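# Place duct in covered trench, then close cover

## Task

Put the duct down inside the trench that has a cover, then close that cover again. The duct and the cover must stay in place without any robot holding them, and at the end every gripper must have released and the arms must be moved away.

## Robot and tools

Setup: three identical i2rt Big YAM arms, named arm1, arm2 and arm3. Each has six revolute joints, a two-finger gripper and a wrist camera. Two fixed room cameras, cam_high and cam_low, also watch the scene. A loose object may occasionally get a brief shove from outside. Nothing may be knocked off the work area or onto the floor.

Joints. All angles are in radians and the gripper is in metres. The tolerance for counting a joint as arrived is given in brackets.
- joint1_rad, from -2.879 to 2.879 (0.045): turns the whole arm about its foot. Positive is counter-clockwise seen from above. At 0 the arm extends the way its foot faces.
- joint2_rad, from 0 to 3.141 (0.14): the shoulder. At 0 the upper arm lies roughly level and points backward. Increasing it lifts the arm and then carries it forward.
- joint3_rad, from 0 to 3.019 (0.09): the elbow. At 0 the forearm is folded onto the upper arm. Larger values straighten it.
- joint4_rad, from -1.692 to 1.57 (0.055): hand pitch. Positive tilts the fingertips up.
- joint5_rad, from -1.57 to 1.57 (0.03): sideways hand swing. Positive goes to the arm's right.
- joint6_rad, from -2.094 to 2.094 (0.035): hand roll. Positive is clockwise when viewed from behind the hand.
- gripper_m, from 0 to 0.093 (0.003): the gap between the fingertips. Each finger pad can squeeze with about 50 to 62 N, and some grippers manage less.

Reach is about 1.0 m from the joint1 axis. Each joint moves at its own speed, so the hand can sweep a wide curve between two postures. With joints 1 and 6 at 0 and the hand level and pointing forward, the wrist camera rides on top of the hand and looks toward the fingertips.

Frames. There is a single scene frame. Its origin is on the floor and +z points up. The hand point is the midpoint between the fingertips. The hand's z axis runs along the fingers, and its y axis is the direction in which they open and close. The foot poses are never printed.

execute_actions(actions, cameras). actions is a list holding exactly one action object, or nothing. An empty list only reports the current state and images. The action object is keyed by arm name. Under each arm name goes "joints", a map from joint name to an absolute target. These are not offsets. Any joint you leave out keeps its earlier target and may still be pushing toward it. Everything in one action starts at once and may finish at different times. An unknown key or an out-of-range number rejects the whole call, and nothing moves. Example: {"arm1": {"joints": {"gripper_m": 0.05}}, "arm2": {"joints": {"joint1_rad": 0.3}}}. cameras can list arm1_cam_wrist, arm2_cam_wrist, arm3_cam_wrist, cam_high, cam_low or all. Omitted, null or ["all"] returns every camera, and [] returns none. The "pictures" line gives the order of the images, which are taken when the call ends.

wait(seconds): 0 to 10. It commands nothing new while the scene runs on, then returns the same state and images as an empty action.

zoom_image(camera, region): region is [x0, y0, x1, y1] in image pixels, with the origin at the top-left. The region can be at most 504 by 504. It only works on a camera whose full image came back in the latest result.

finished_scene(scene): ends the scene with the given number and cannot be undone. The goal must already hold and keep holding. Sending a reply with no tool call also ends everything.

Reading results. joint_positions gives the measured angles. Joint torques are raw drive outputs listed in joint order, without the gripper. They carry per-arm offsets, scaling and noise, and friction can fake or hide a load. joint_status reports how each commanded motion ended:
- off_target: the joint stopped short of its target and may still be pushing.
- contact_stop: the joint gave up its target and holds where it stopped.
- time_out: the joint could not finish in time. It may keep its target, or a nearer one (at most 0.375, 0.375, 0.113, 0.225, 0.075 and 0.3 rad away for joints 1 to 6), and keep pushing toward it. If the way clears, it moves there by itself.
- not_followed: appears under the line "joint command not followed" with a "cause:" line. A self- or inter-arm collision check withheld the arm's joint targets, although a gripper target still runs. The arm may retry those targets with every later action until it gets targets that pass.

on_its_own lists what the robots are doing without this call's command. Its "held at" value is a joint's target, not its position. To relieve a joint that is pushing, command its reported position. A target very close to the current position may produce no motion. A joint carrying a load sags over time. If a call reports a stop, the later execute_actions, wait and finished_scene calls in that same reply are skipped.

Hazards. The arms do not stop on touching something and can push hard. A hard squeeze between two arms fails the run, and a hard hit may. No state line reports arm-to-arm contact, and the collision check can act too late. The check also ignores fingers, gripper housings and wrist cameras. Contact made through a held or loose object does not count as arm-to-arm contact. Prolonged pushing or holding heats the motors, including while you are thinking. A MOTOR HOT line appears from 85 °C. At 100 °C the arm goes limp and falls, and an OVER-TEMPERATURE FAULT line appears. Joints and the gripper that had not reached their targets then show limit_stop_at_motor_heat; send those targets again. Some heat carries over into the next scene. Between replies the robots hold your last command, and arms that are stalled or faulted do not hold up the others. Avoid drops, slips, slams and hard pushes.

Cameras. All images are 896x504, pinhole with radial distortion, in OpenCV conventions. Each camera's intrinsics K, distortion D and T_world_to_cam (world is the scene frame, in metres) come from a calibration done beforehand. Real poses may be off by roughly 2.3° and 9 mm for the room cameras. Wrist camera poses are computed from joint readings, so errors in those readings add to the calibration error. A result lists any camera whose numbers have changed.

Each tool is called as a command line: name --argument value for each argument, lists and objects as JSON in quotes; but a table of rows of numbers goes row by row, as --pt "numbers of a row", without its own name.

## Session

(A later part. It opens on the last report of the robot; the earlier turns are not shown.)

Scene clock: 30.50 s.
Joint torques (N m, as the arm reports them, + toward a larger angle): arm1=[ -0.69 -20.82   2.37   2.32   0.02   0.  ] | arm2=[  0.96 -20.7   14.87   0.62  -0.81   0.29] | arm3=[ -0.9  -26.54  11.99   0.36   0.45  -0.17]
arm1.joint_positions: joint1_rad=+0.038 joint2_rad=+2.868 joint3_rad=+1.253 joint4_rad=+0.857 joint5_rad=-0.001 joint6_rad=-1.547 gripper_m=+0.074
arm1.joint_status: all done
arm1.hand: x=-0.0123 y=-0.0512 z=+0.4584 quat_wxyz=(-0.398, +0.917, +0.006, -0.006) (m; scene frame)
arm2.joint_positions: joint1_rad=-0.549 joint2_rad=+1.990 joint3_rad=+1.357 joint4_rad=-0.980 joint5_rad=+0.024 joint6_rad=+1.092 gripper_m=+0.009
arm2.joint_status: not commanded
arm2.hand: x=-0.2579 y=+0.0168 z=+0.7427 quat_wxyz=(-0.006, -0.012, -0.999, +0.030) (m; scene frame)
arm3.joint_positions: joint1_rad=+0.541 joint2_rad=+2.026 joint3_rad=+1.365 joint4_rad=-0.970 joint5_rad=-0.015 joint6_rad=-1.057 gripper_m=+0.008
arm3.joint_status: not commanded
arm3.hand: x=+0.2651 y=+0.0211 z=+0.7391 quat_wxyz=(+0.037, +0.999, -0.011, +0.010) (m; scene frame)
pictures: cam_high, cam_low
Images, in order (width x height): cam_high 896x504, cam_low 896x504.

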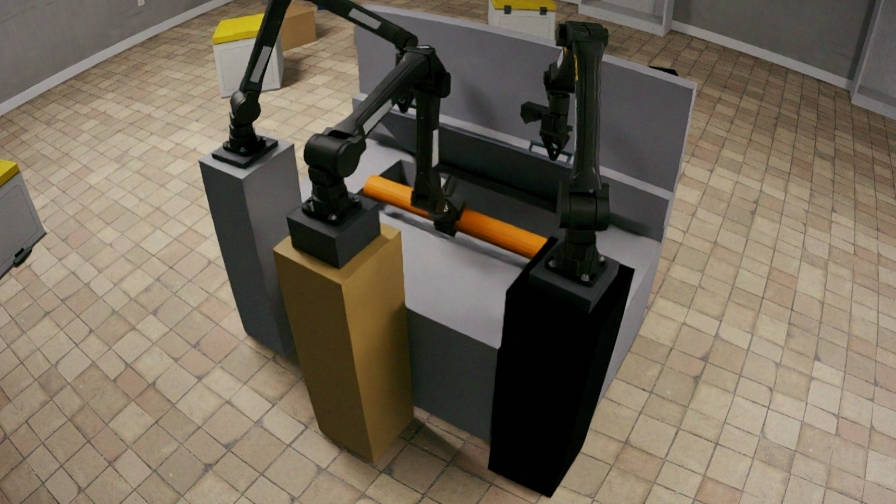

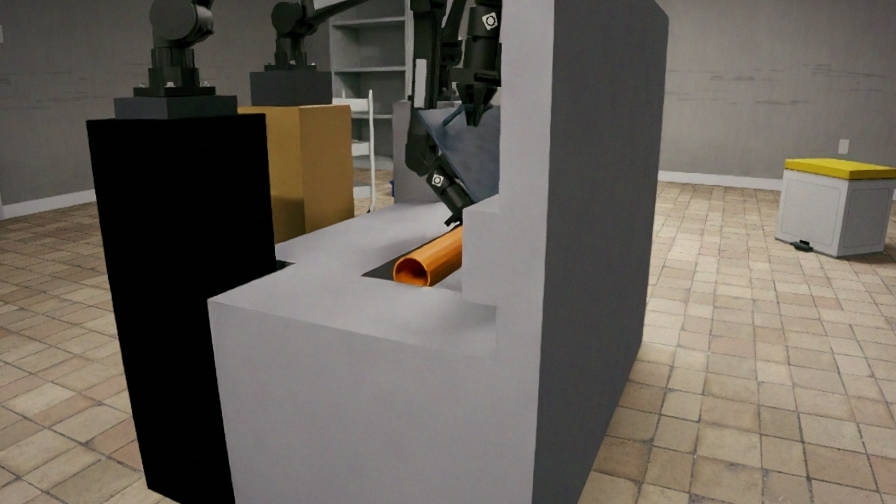

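zoom_image --camera "cam_high" --region '[340, 140, 480, 240]'

Region (340, 140, 480, 240) of cam_high's 896x504 image, scaled by 3.600, with more detail than that image has; it fills the top 360 rows of this view, and the rest is white.

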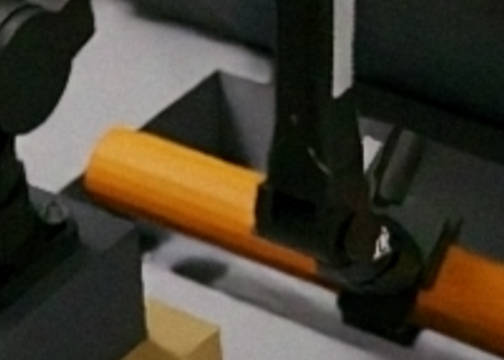

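execute_actions --actions '[{"arm1":{"joints":{"joint2_rad":2.95,"joint3_rad":1.513,"joint4_rad":0.52}}}]' --cameras '["arm1_cam_wrist","cam_high","cam_low"]'

Scene clock: 31.87 s.
Joint torques (N m, as the arm reports them, + toward a larger angle): arm1=[ -0.74 -23.63   4.68   1.73   0.01  -0.02] | arm2=[  0.97 -20.75  14.84   0.6   -0.81   0.28] | arm3=[ -0.88 -26.5   12.     0.31   0.45  -0.16]
arm1.joint_positions: joint1_rad=+0.038 joint2_rad=+2.988 joint3_rad=+1.487 joint4_rad=+0.513 joint5_rad=-0.001 joint6_rad=-1.547 gripper_m=+0.074
arm1.joint_status: all done
arm1.hand: x=-0.0115 y=-0.0488 z=+0.3766 quat_wxyz=(-0.290, +0.957, +0.005, -0.003) (m; scene frame)
arm2.joint_positions: joint1_rad=-0.549 joint2_rad=+1.990 joint3_rad=+1.357 joint4_rad=-0.980 joint5_rad=+0.024 joint6_rad=+1.092 gripper_m=+0.009
arm2.joint_status: not commanded
arm2.hand: x=-0.2579 y=+0.0168 z=+0.7427 quat_wxyz=(-0.006, -0.012, -0.999, +0.030) (m; scene frame)
arm3.joint_positions: joint1_rad=+0.541 joint2_rad=+2.026 joint3_rad=+1.365 joint4_rad=-0.970 joint5_rad=-0.015 joint6_rad=-1.057 gripper_m=+0.008
arm3.joint_status: not commanded
arm3.hand: x=+0.2651 y=+0.0211 z=+0.7391 quat_wxyz=(+0.037, +0.999, -0.011, +0.010) (m; scene frame)
pictures: arm1_cam_wrist, cam_high, cam_low
camera_calibration (this result's frames):
arm1_cam_wrist: T_world_to_cam=[[0.00465609, 0.833217, 0.552927, -0.169377], [0.820569, -0.319204, 0.474105, -0.181132], [0.571529, 0.451507, -0.685198, 0.411147], [0, 0, 0, 1]] pos_world=[-0.0855623, -0.102327, 0.461246]
Images, in order (width x height): arm1_cam_wrist 896x504, cam_high 896x504, cam_low 896x504.

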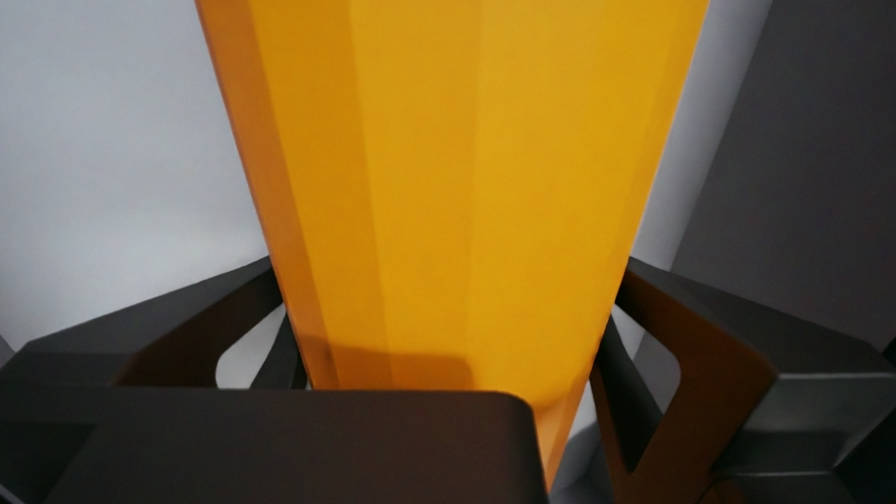

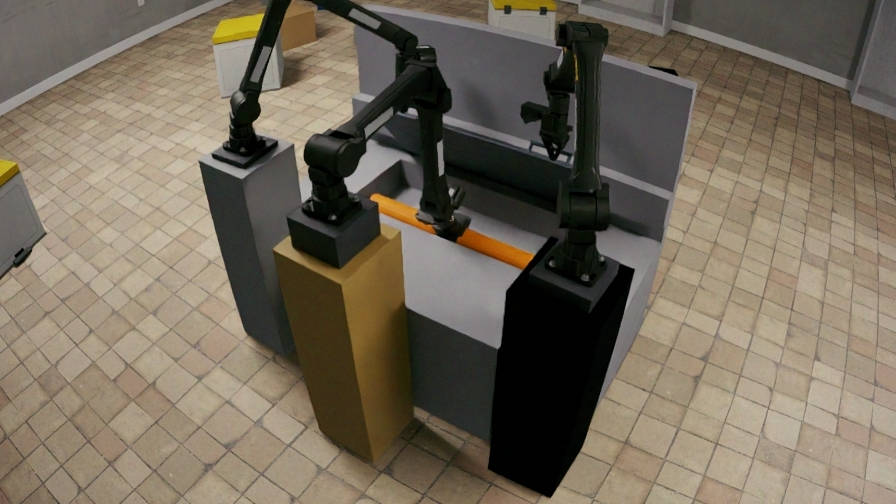

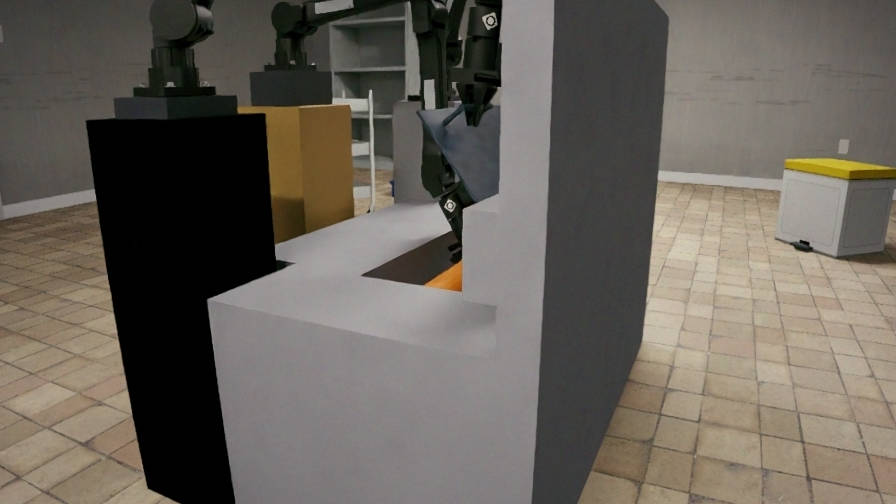

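execute_actions --actions '[{"arm1":{"joints":{"joint2_rad":3.01,"joint3_rad":1.565,"joint4_rad":0.50}}}]' --cameras '[]'

Scene clock: 32.67 s.
Joint torques (N m, as the arm reports them, + toward a larger angle): arm1=[ -0.73 -19.82   5.4    1.69   0.01  -0.01] | arm2=[  0.97 -20.66  14.87   0.62  -0.81   0.27] | arm3=[ -0.81 -26.55  12.01   0.32   0.45  -0.15]
arm1.joint_positions: joint1_rad=+0.038 joint2_rad=+3.000 joint3_rad=+1.534 joint4_rad=+0.496 joint5_rad=-0.001 joint6_rad=-1.548 gripper_m=+0.074
arm1.joint_status: all done
arm1.hand: x=-0.0120 y=-0.0318 z=+0.3757 quat_wxyz=(-0.299, +0.954, +0.005, -0.003) (m; scene frame)
arm2.joint_positions: joint1_rad=-0.549 joint2_rad=+1.990 joint3_rad=+1.357 joint4_rad=-0.980 joint5_rad=+0.024 joint6_rad=+1.092 gripper_m=+0.009
arm2.joint_status: not commanded
arm2.hand: x=-0.2579 y=+0.0168 z=+0.7427 quat_wxyz=(-0.006, -0.012, -0.999, +0.030) (m; scene frame)
arm3.joint_positions: joint1_rad=+0.541 joint2_rad=+2.026 joint3_rad=+1.365 joint4_rad=-0.970 joint5_rad=-0.015 joint6_rad=-1.057 gripper_m=+0.008
arm3.joint_status: not commanded
arm3.hand: x=+0.2651 y=+0.0211 z=+0.7391 quat_wxyz=(+0.037, +0.999, -0.011, +0.010) (m; scene frame)
pictures: none
No camera images: the call's "cameras" was empty. Leave "cameras" out to get every camera's image.

execute_actions --actions '[{"arm1":{"joints":{"joint2_rad":3.04,"joint3_rad":1.58}}}]' --cameras '[]'

Scene clock: 33.23 s.
Joint torques (N m, as the arm reports them, + toward a larger angle): arm1=[ -0.7  -17.26   6.83   1.71   0.01  -0.01] | arm2=[  0.81 -20.67  14.83   0.62  -0.82   0.27] | arm3=[ -0.8  -26.49  12.     0.29   0.45  -0.17]
arm1.joint_positions: joint1_rad=+0.038 joint2_rad=+3.002 joint3_rad=+1.536 joint4_rad=+0.496 joint5_rad=-0.001 joint6_rad=-1.548 gripper_m=+0.074
arm1.joint_status: all done
arm1.hand: x=-0.0120 y=-0.0320 z=+0.3751 quat_wxyz=(-0.299, +0.954, +0.005, -0.003) (m; scene frame)
arm2.joint_positions: joint1_rad=-0.549 joint2_rad=+1.990 joint3_rad=+1.357 joint4_rad=-0.980 joint5_rad=+0.024 joint6_rad=+1.092 gripper_m=+0.009
arm2.joint_status: not commanded
arm2.hand: x=-0.2579 y=+0.0168 z=+0.7427 quat_wxyz=(-0.006, -0.012, -0.999, +0.030) (m; scene frame)
arm3.joint_positions: joint1_rad=+0.541 joint2_rad=+2.026 joint3_rad=+1.365 joint4_rad=-0.970 joint5_rad=-0.015 joint6_rad=-1.057 gripper_m=+0.008
arm3.joint_status: not commanded
arm3.hand: x=+0.2651 y=+0.0211 z=+0.7391 quat_wxyz=(+0.037, +0.999, -0.011, +0.010) (m; scene frame)
pictures: none
No camera images: the call's "cameras" was empty. Leave "cameras" out to get every camera's image.

execute_actions --actions '[{"arm1":{"joints":{"joint2_rad":3.0,"joint3_rad":1.545,"gripper_m":0.093}}}]' --cameras '[]'

execute_actions --actions '[{"arm1":{"joints":{"joint2_rad":2.89,"joint3_rad":1.38,"joint4_rad":0.57}}}]' --cameras '[]'

execute_actions --actions '[{"arm1":{"joints":{"joint2_rad":2.78,"joint3_rad":1.216,"joint4_rad":0.63}}}]' --cameras '["arm1_cam_wrist","cam_high","cam_low"]'

Scene clock: 34.27 s.
Joint torques (N m, as the arm reports them, + toward a larger angle): arm1=[ -0.72 -20.44   2.96   1.53   0.01   0.01] | arm2=[  0.89 -20.82  14.81   0.63  -0.8    0.27] | arm3=[ -0.9  -26.55  12.02   0.32   0.45  -0.17]
arm1.joint_positions: joint1_rad=+0.038 joint2_rad=+2.995 joint3_rad=+1.541 joint4_rad=+0.501 joint5_rad=-0.001 joint6_rad=-1.550 gripper_m=+0.093
arm1.joint_status: all done
arm1.hand: x=-0.0122 y=-0.0243 z=+0.3804 quat_wxyz=(-0.307, +0.952, +0.006, -0.003) (m; scene frame)
arm2.joint_positions: joint1_rad=-0.549 joint2_rad=+1.990 joint3_rad=+1.357 joint4_rad=-0.980 joint5_rad=+0.024 joint6_rad=+1.092 gripper_m=+0.009
arm2.joint_status: not commanded
arm2.hand: x=-0.2579 y=+0.0168 z=+0.7427 quat_wxyz=(-0.006, -0.012, -0.999, +0.030) (m; scene frame)
arm3.joint_positions: joint1_rad=+0.541 joint2_rad=+2.026 joint3_rad=+1.365 joint4_rad=-0.970 joint5_rad=-0.015 joint6_rad=-1.057 gripper_m=+0.008
arm3.joint_status: not commanded
arm3.hand: x=+0.2651 y=+0.0211 z=+0.7391 quat_wxyz=(+0.037, +0.999, -0.011, +0.010) (m; scene frame)
pictures: none
No camera images: the call's "cameras" was empty. Leave "cameras" out to get every camera's image.

Scene clock: 35.13 s.
Joint torques (N m, as the arm reports them, + toward a larger angle): arm1=[ -0.72 -22.25   1.05   2.28   0.01   0.02] | arm2=[  1.01 -20.67  14.84   0.6   -0.8    0.28] | arm3=[ -0.95 -26.65  12.02   0.3    0.46  -0.16]
arm1.joint_positions: joint1_rad=+0.038 joint2_rad=+2.915 joint3_rad=+1.387 joint4_rad=+0.551 joint5_rad=-0.001 joint6_rad=-1.551 gripper_m=+0.093
arm1.joint_status: all done
arm1.hand: x=-0.0115 y=-0.0577 z=+0.4053 quat_wxyz=(-0.295, +0.955, +0.007, -0.002) (m; scene frame)
arm2.joint_positions: joint1_rad=-0.549 joint2_rad=+1.990 joint3_rad=+1.357 joint4_rad=-0.980 joint5_rad=+0.024 joint6_rad=+1.092 gripper_m=+0.009
arm2.joint_status: not commanded
arm2.hand: x=-0.2579 y=+0.0168 z=+0.7427 quat_wxyz=(-0.006, -0.012, -0.999, +0.030) (m; scene frame)
arm3.joint_positions: joint1_rad=+0.541 joint2_rad=+2.026 joint3_rad=+1.365 joint4_rad=-0.970 joint5_rad=-0.015 joint6_rad=-1.057 gripper_m=+0.008
arm3.joint_status: not commanded
arm3.hand: x=+0.2651 y=+0.0211 z=+0.7391 quat_wxyz=(+0.037, +0.999, -0.011, +0.010) (m; scene frame)
pictures: none
No camera images: the call's "cameras" was empty. Leave "cameras" out to get every camera's image.

Scene clock: 36.03 s.
Joint torques (N m, as the arm reports them, + toward a larger angle): arm1=[ -0.64 -20.06   0.94   2.12  -0.01   0.02] | arm2=[  0.92 -20.65  14.86   0.6   -0.8    0.28] | arm3=[ -0.79 -26.62  12.03   0.33   0.45  -0.16]
arm1.joint_positions: joint1_rad=+0.038 joint2_rad=+2.783 joint3_rad=+1.222 joint4_rad=+0.616 joint5_rad=-0.001 joint6_rad=-1.551 gripper_m=+0.093
arm1.joint_status: all done
arm1.hand: x=-0.0117 y=-0.0702 z=+0.4597 quat_wxyz=(-0.310, +0.951, +0.007, -0.003) (m; scene frame)
arm2.joint_positions: joint1_rad=-0.549 joint2_rad=+1.990 joint3_rad=+1.357 joint4_rad=-0.980 joint5_rad=+0.024 joint6_rad=+1.092 gripper_m=+0.009
arm2.joint_status: not commanded
arm2.hand: x=-0.2579 y=+0.0168 z=+0.7427 quat_wxyz=(-0.006, -0.012, -0.999, +0.030) (m; scene frame)
arm3.joint_positions: joint1_rad=+0.541 joint2_rad=+2.026 joint3_rad=+1.365 joint4_rad=-0.970 joint5_rad=-0.015 joint6_rad=-1.057 gripper_m=+0.008
arm3.joint_status: not commanded
arm3.hand: x=+0.2651 y=+0.0211 z=+0.7391 quat_wxyz=(+0.037, +0.999, -0.011, +0.010) (m; scene frame)
pictures: arm1_cam_wrist, cam_high, cam_low
camera_calibration (this result's frames):
arm1_cam_wrist: T_world_to_cam=[[0.00115834, 0.809284, 0.587417, -0.215122], [0.821098, -0.336059, 0.46137, -0.222447], [0.570786, 0.481792, -0.664891, 0.470644], [0, 0, 0, 1]] pos_world=[-0.0857374, -0.127413, 0.541923]
Images, in order (width x height): arm1_cam_wrist 896x504, cam_high 896x504, cam_low 896x504.

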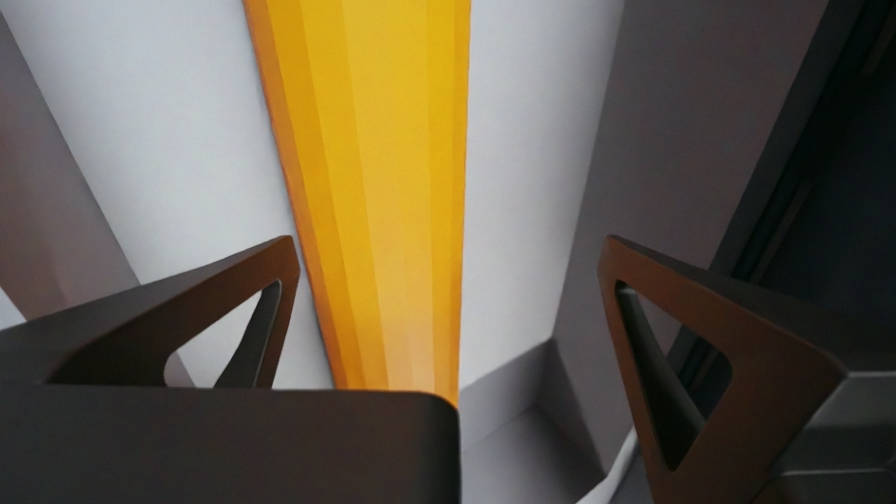

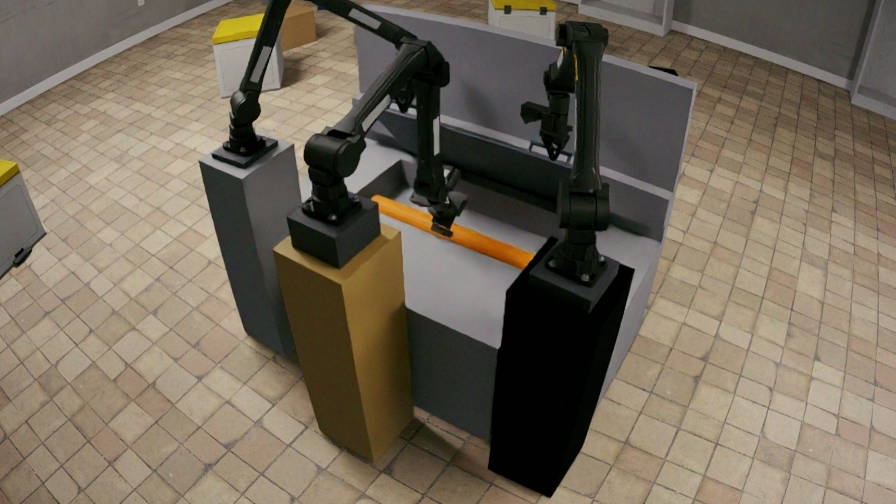

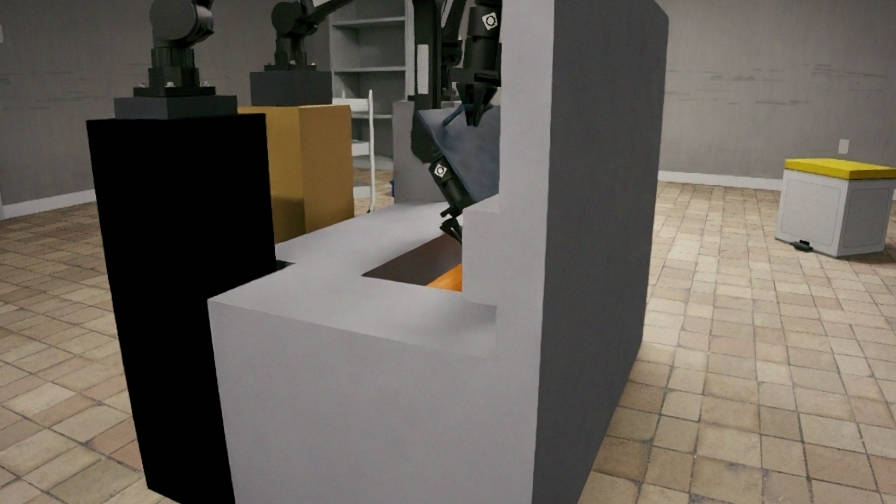

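execute_actions --actions '[{"arm1":{"joints":{"joint2_rad":2.1,"joint3_rad":0.5,"joint4_rad":0.2}},"arm2":{"joints":{"joint1_rad":-0.59,"joint2_rad":1.94,"joint3_rad":1.24,"joint4_rad":-0.82,"joint6_rad":1.05}},"arm3":{"joints":{"joint1_rad":0.585,"joint2_rad":1.975,"joint3_rad":1.25,"joint4_rad":-0.80,"joint6_rad":-1.015}}}]' --cameras '[]'

execute_actions --actions '[{"arm2":{"joints":{"joint1_rad":-0.67,"joint2_rad":1.97,"joint3_rad":1.0,"joint4_rad":-0.53,"joint6_rad":0.965}},"arm3":{"joints":{"joint1_rad":0.665,"joint2_rad":2.005,"joint3_rad":1.015,"joint4_rad":-0.51,"joint6_rad":-0.93}}}]' --cameras '[]'

execute_actions --actions '[{"arm2":{"joints":{"joint1_rad":-0.735,"joint2_rad":2.18,"joint3_rad":0.93,"joint4_rad":-0.28,"joint6_rad":0.90}},"arm3":{"joints":{"joint1_rad":0.73,"joint2_rad":2.22,"joint3_rad":0.955,"joint4_rad":-0.27,"joint6_rad":-0.865}}}]' --cameras '["cam_high","cam_low"]'

Scene clock: 37.83 s.
Joint torques (N m, as the arm reports them, + toward a larger angle): arm1=[ -0.63 -13.47  -0.17   0.32  -0.04  -0.01] | arm2=[ -0.73 -17.21  10.54   1.88  -0.45   0.1 ] | arm3=[  0.2  -21.75   7.97   1.34   0.27   0.01]
arm1.joint_positions: joint1_rad=+0.038 joint2_rad=+2.120 joint3_rad=+0.502 joint4_rad=+0.209 joint5_rad=+0.000 joint6_rad=-1.552 gripper_m=+0.093
arm1.joint_status: all done
arm1.hand: x=-0.0062 y=-0.3196 z=+0.6338 quat_wxyz=(-0.084, +0.996, +0.006, +0.003) (m; scene frame)
arm2.joint_positions: joint1_rad=-0.602 joint2_rad=+1.971 joint3_rad=+1.198 joint4_rad=-0.851 joint5_rad=+0.014 joint6_rad=+1.041 gripper_m=+0.009
arm2.joint_status: all done
arm2.hand: x=-0.2575 y=-0.0335 z=+0.7067 quat_wxyz=(+0.003, -0.013, -0.999, +0.032) (m; scene frame)
arm3.joint_positions: joint1_rad=+0.593 joint2_rad=+2.013 joint3_rad=+1.212 joint4_rad=-0.841 joint5_rad=-0.010 joint6_rad=-1.006 gripper_m=+0.008
arm3.joint_status: all done
arm3.hand: x=+0.2640 y=-0.0290 z=+0.7033 quat_wxyz=(+0.040, +0.999, -0.011, +0.016) (m; scene frame)
pictures: none
No camera images: the call's "cameras" was empty. Leave "cameras" out to get every camera's image.

Scene clock: 38.73 s.
Joint torques (N m, as the arm reports them, + toward a larger angle): arm1=[ -0.63 -13.8   -0.04   0.5   -0.05  -0.01] | arm2=[ -1.27 -15.89   6.75   1.37   0.05   0.02] | arm3=[  0.68 -20.45   4.92   0.56   0.     0.07]
arm1.joint_positions: joint1_rad=+0.038 joint2_rad=+2.120 joint3_rad=+0.502 joint4_rad=+0.209 joint5_rad=+0.000 joint6_rad=-1.552 gripper_m=+0.093
arm1.joint_status: not commanded
arm1.hand: x=-0.0062 y=-0.3196 z=+0.6338 quat_wxyz=(-0.084, +0.996, +0.006, +0.003) (m; scene frame)
arm2.joint_positions: joint1_rad=-0.676 joint2_rad=+2.001 joint3_rad=+0.984 joint4_rad=-0.544 joint5_rad=+0.000 joint6_rad=+0.965 gripper_m=+0.009
arm2.joint_status: all done
arm2.hand: x=-0.2568 y=-0.0923 z=+0.6423 quat_wxyz=(-0.008, -0.011, -1.000, +0.002) (m; scene frame)
arm3.joint_positions: joint1_rad=+0.667 joint2_rad=+2.048 joint3_rad=+1.000 joint4_rad=-0.524 joint5_rad=-0.002 joint6_rad=-0.927 gripper_m=+0.008
arm3.joint_status: all done
arm3.hand: x=+0.2620 y=-0.0879 z=+0.6387 quat_wxyz=(+0.008, +1.000, -0.013, +0.001) (m; scene frame)
pictures: none
No camera images: the call's "cameras" was empty. Leave "cameras" out to get every camera's image.

Scene clock: 39.70 s.
Joint torques (N m, as the arm reports them, + toward a larger angle): arm1=[ -0.66 -13.63  -0.03   0.5   -0.04  -0.01] | arm2=[ -1.09 -16.87   3.27   0.94  -0.07   0.04] | arm3=[  0.28 -21.19   2.29  -0.05   0.14   0.04]
arm1.joint_positions: joint1_rad=+0.038 joint2_rad=+2.120 joint3_rad=+0.502 joint4_rad=+0.209 joint5_rad=+0.000 joint6_rad=-1.552 gripper_m=+0.093
arm1.joint_status: not commanded
arm1.hand: x=-0.0062 y=-0.3196 z=+0.6338 quat_wxyz=(-0.084, +0.996, +0.006, +0.003) (m; scene frame)
arm2.joint_positions: joint1_rad=-0.743 joint2_rad=+2.222 joint3_rad=+0.925 joint4_rad=-0.286 joint5_rad=+0.004 joint6_rad=+0.898 gripper_m=+0.009
arm2.joint_status: all done
arm2.hand: x=-0.2570 y=-0.1424 z=+0.5442 quat_wxyz=(-0.002, -0.012, -1.000, +0.012) (m; scene frame)
arm3.joint_positions: joint1_rad=+0.736 joint2_rad=+2.269 joint3_rad=+0.950 joint4_rad=-0.265 joint5_rad=-0.006 joint6_rad=-0.859 gripper_m=+0.008
arm3.joint_status: all done
arm3.hand: x=+0.2613 y=-0.1376 z=+0.5414 quat_wxyz=(+0.014, +1.000, -0.013, +0.004) (m; scene frame)
pictures: cam_high, cam_low
Images, in order (width x height): cam_high 896x504, cam_low 896x504.

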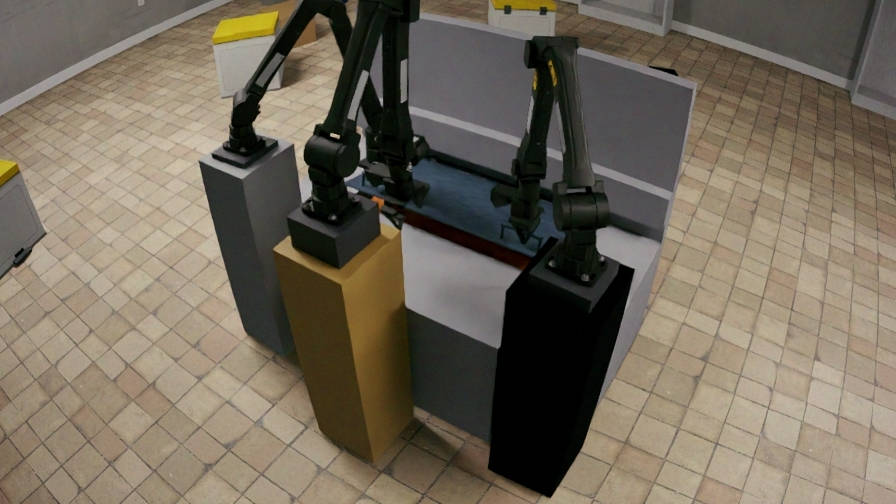

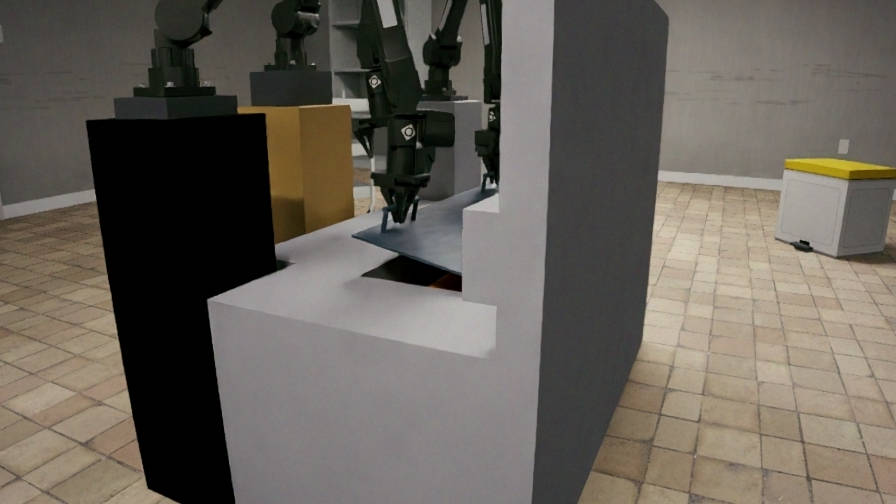

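execute_actions --actions '[{"arm2":{"joints":{"joint1_rad":-0.76,"joint2_rad":2.35,"joint3_rad":0.958,"joint4_rad":-0.125,"joint6_rad":0.872}},"arm3":{"joints":{"joint1_rad":0.758,"joint2_rad":2.385,"joint3_rad":0.99,"joint4_rad":-0.125,"joint6_rad":-0.842}}}]' --cameras '[]'

execute_actions --actions '[{"arm2":{"joints":{"joint2_rad":2.41,"joint4_rad":-0.11}},"arm3":{"joints":{"joint2_rad":2.445,"joint4_rad":-0.115}}}]' --cameras '["cam_low"]'

Scene clock: 40.80 s.
Joint torques (N m, as the arm reports them, + toward a larger angle): arm1=[ -0.63 -13.65  -0.03   0.5   -0.04  -0.01] | arm2=[ -1.33 -16.03   2.56   1.01   0.03  -0.01] | arm3=[  0.62 -20.64   1.89   0.11   0.09   0.05]
arm1.joint_positions: joint1_rad=+0.038 joint2_rad=+2.120 joint3_rad=+0.502 joint4_rad=+0.209 joint5_rad=+0.000 joint6_rad=-1.552 gripper_m=+0.093
arm1.joint_status: not commanded
arm1.hand: x=-0.0062 y=-0.3196 z=+0.6338 quat_wxyz=(-0.084, +0.996, +0.006, +0.003) (m; scene frame)
arm2.joint_positions: joint1_rad=-0.764 joint2_rad=+2.381 joint3_rad=+0.945 joint4_rad=-0.131 joint5_rad=+0.001 joint6_rad=+0.875 gripper_m=+0.009
arm2.joint_status: all done
arm2.hand: x=-0.2569 y=-0.1562 z=+0.4854 quat_wxyz=(-0.007, -0.011, -1.000, +0.005) (m; scene frame)
arm3.joint_positions: joint1_rad=+0.759 joint2_rad=+2.426 joint3_rad=+0.979 joint4_rad=-0.122 joint5_rad=-0.004 joint6_rad=-0.836 gripper_m=+0.008
arm3.joint_status: all done
arm3.hand: x=+0.2609 y=-0.1514 z=+0.4832 quat_wxyz=(+0.008, +1.000, -0.013, +0.000) (m; scene frame)
pictures: none
No camera images: the call's "cameras" was empty. Leave "cameras" out to get every camera's image.

Scene clock: 41.43 s.
Joint torques (N m, as the arm reports them, + toward a larger angle): arm1=[ -0.6  -13.63  -0.04   0.5   -0.04  -0.01] | arm2=[ -1.29 -13.29   1.93   0.98  -0.07  -0.02] | arm3=[  0.74 -16.85   1.24  -0.07   0.18   0.03]
arm1.joint_positions: joint1_rad=+0.038 joint2_rad=+2.120 joint3_rad=+0.502 joint4_rad=+0.209 joint5_rad=+0.000 joint6_rad=-1.552 gripper_m=+0.093
arm1.joint_status: not commanded
arm1.hand: x=-0.0062 y=-0.3196 z=+0.6338 quat_wxyz=(-0.084, +0.996, +0.006, +0.003) (m; scene frame)
arm2.joint_positions: joint1_rad=-0.765 joint2_rad=+2.404 joint3_rad=+0.952 joint4_rad=-0.115 joint5_rad=+0.004 joint6_rad=+0.875 gripper_m=+0.009
arm2.joint_status: all done
arm2.hand: x=-0.2573 y=-0.1579 z=+0.4772 quat_wxyz=(-0.007, -0.011, -1.000, +0.006) (m; scene frame)
arm3.joint_positions: joint1_rad=+0.759 joint2_rad=+2.449 joint3_rad=+0.987 joint4_rad=-0.109 joint5_rad=-0.007 joint6_rad=-0.836 gripper_m=+0.008
arm3.joint_status: all done
arm3.hand: x=+0.2615 y=-0.1532 z=+0.4751 quat_wxyz=(+0.010, +1.000, -0.013, +0.000) (m; scene frame)
pictures: cam_low
Images, in order (width x height): cam_low 896x504.

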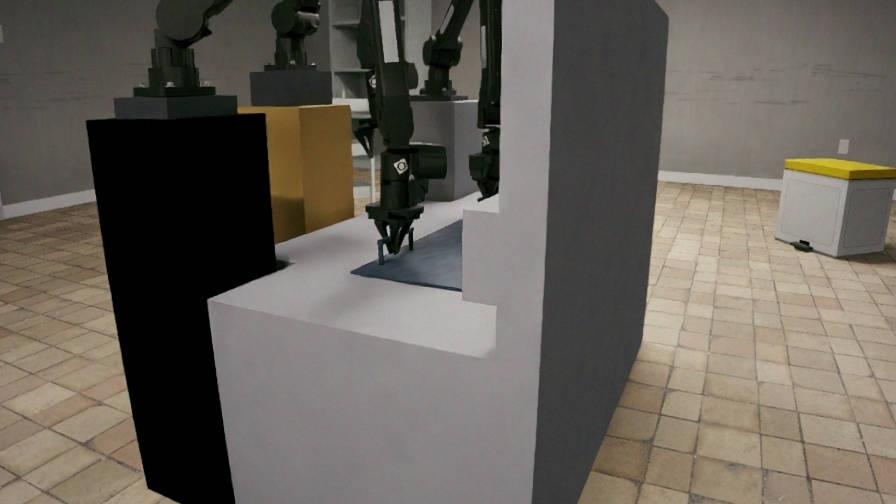

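execute_actions --actions '[{"arm2":{"joints":{"gripper_m":0.07}},"arm3":{"joints":{"gripper_m":0.07}}}]' --cameras '[]'

execute_actions --actions '[{"arm2":{"joints":{"joint2_rad":2.05,"joint3_rad":0.87,"joint4_rad":-0.38}},"arm3":{"joints":{"joint2_rad":2.09,"joint3_rad":0.89,"joint4_rad":-0.38}}}]' --cameras '["cam_high","cam_low"]'

Scene clock: 42.23 s.
Joint torques (N m, as the arm reports them, + toward a larger angle): arm1=[ -0.61 -13.64  -0.04   0.51  -0.04  -0.01] | arm2=[ -1.5  -13.35   1.91   0.99  -0.03   0.  ] | arm3=[  0.7  -17.27   1.29  -0.08   0.02   0.04]
arm1.joint_positions: joint1_rad=+0.038 joint2_rad=+2.120 joint3_rad=+0.502 joint4_rad=+0.209 joint5_rad=+0.000 joint6_rad=-1.552 gripper_m=+0.093
arm1.joint_status: not commanded
arm1.hand: x=-0.0062 y=-0.3196 z=+0.6338 quat_wxyz=(-0.084, +0.996, +0.006, +0.003) (m; scene frame)
arm2.joint_positions: joint1_rad=-0.765 joint2_rad=+2.404 joint3_rad=+0.952 joint4_rad=-0.115 joint5_rad=+0.002 joint6_rad=+0.875 gripper_m=+0.070
arm2.joint_status: all done
arm2.hand: x=-0.2576 y=-0.1577 z=+0.4772 quat_wxyz=(-0.007, -0.011, -1.000, +0.006) (m; scene frame)
arm3.joint_positions: joint1_rad=+0.759 joint2_rad=+2.449 joint3_rad=+0.987 joint4_rad=-0.109 joint5_rad=-0.003 joint6_rad=-0.836 gripper_m=+0.070
arm3.joint_status: all done
arm3.hand: x=+0.2620 y=-0.1528 z=+0.4750 quat_wxyz=(+0.008, +1.000, -0.013, +0.001) (m; scene frame)
pictures: none
No camera images: the call's "cameras" was empty. Leave "cameras" out to get every camera's image.

Scene clock: 43.37 s.
Joint torques (N m, as the arm reports them, + toward a larger angle): arm1=[ -0.62 -13.61  -0.04   0.5   -0.04  -0.02] | arm2=[ -1.31 -11.19   4.54   0.15   0.16  -0.01] | arm3=[  0.82 -14.1    2.9   -0.14  -0.17   0.07]
arm1.joint_positions: joint1_rad=+0.038 joint2_rad=+2.120 joint3_rad=+0.502 joint4_rad=+0.209 joint5_rad=+0.000 joint6_rad=-1.552 gripper_m=+0.093
arm1.joint_status: not commanded
arm1.hand: x=-0.0062 y=-0.3196 z=+0.6338 quat_wxyz=(-0.084, +0.996, +0.006, +0.003) (m; scene frame)
arm2.joint_positions: joint1_rad=-0.764 joint2_rad=+2.030 joint3_rad=+0.866 joint4_rad=-0.365 joint5_rad=-0.002 joint6_rad=+0.875 gripper_m=+0.070
arm2.joint_status: all done
arm2.hand: x=-0.2478 y=-0.1415 z=+0.6107 quat_wxyz=(-0.017, -0.010, -1.000, -0.011) (m; scene frame)
arm3.joint_positions: joint1_rad=+0.758 joint2_rad=+2.078 joint3_rad=+0.891 joint4_rad=-0.372 joint5_rad=+0.002 joint6_rad=-0.838 gripper_m=+0.070
arm3.joint_status: all done
arm3.hand: x=+0.2536 y=-0.1396 z=+0.6090 quat_wxyz=(+0.001, +1.000, -0.012, -0.001) (m; scene frame)
pictures: cam_high, cam_low
Images, in order (width x height): cam_high 896x504, cam_low 896x504.

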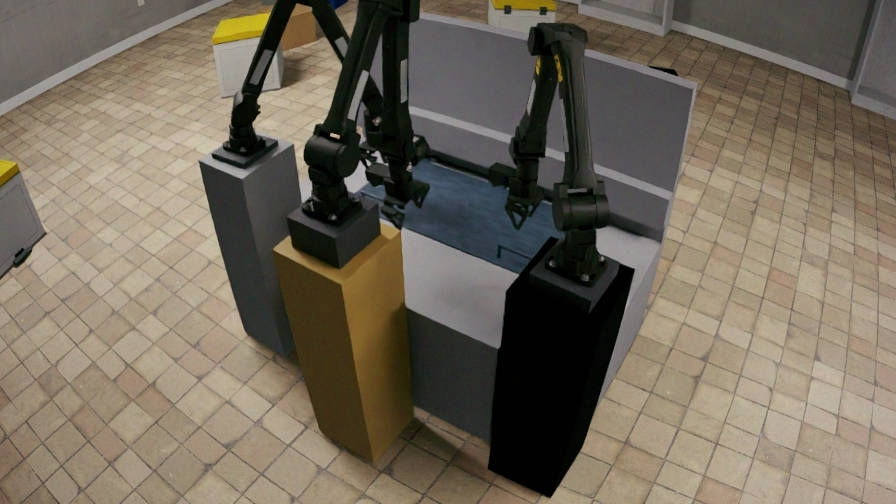

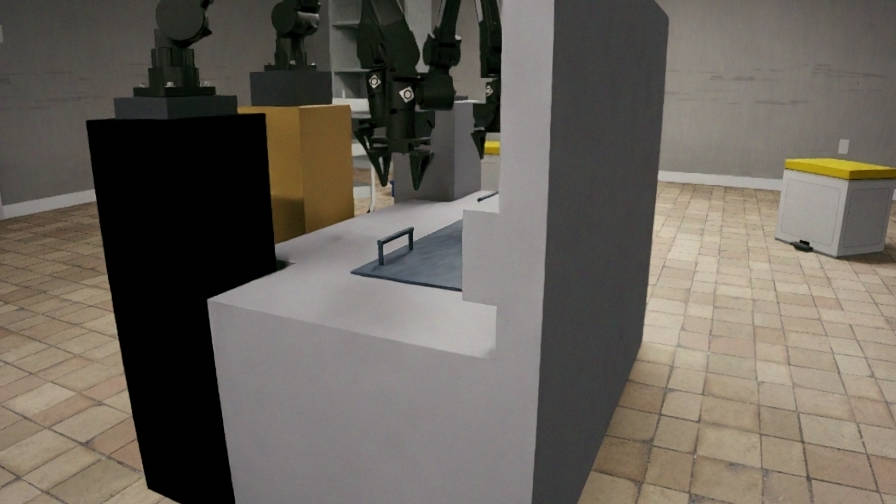

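finished_scene --scene 1

The scene is finished: the task was done.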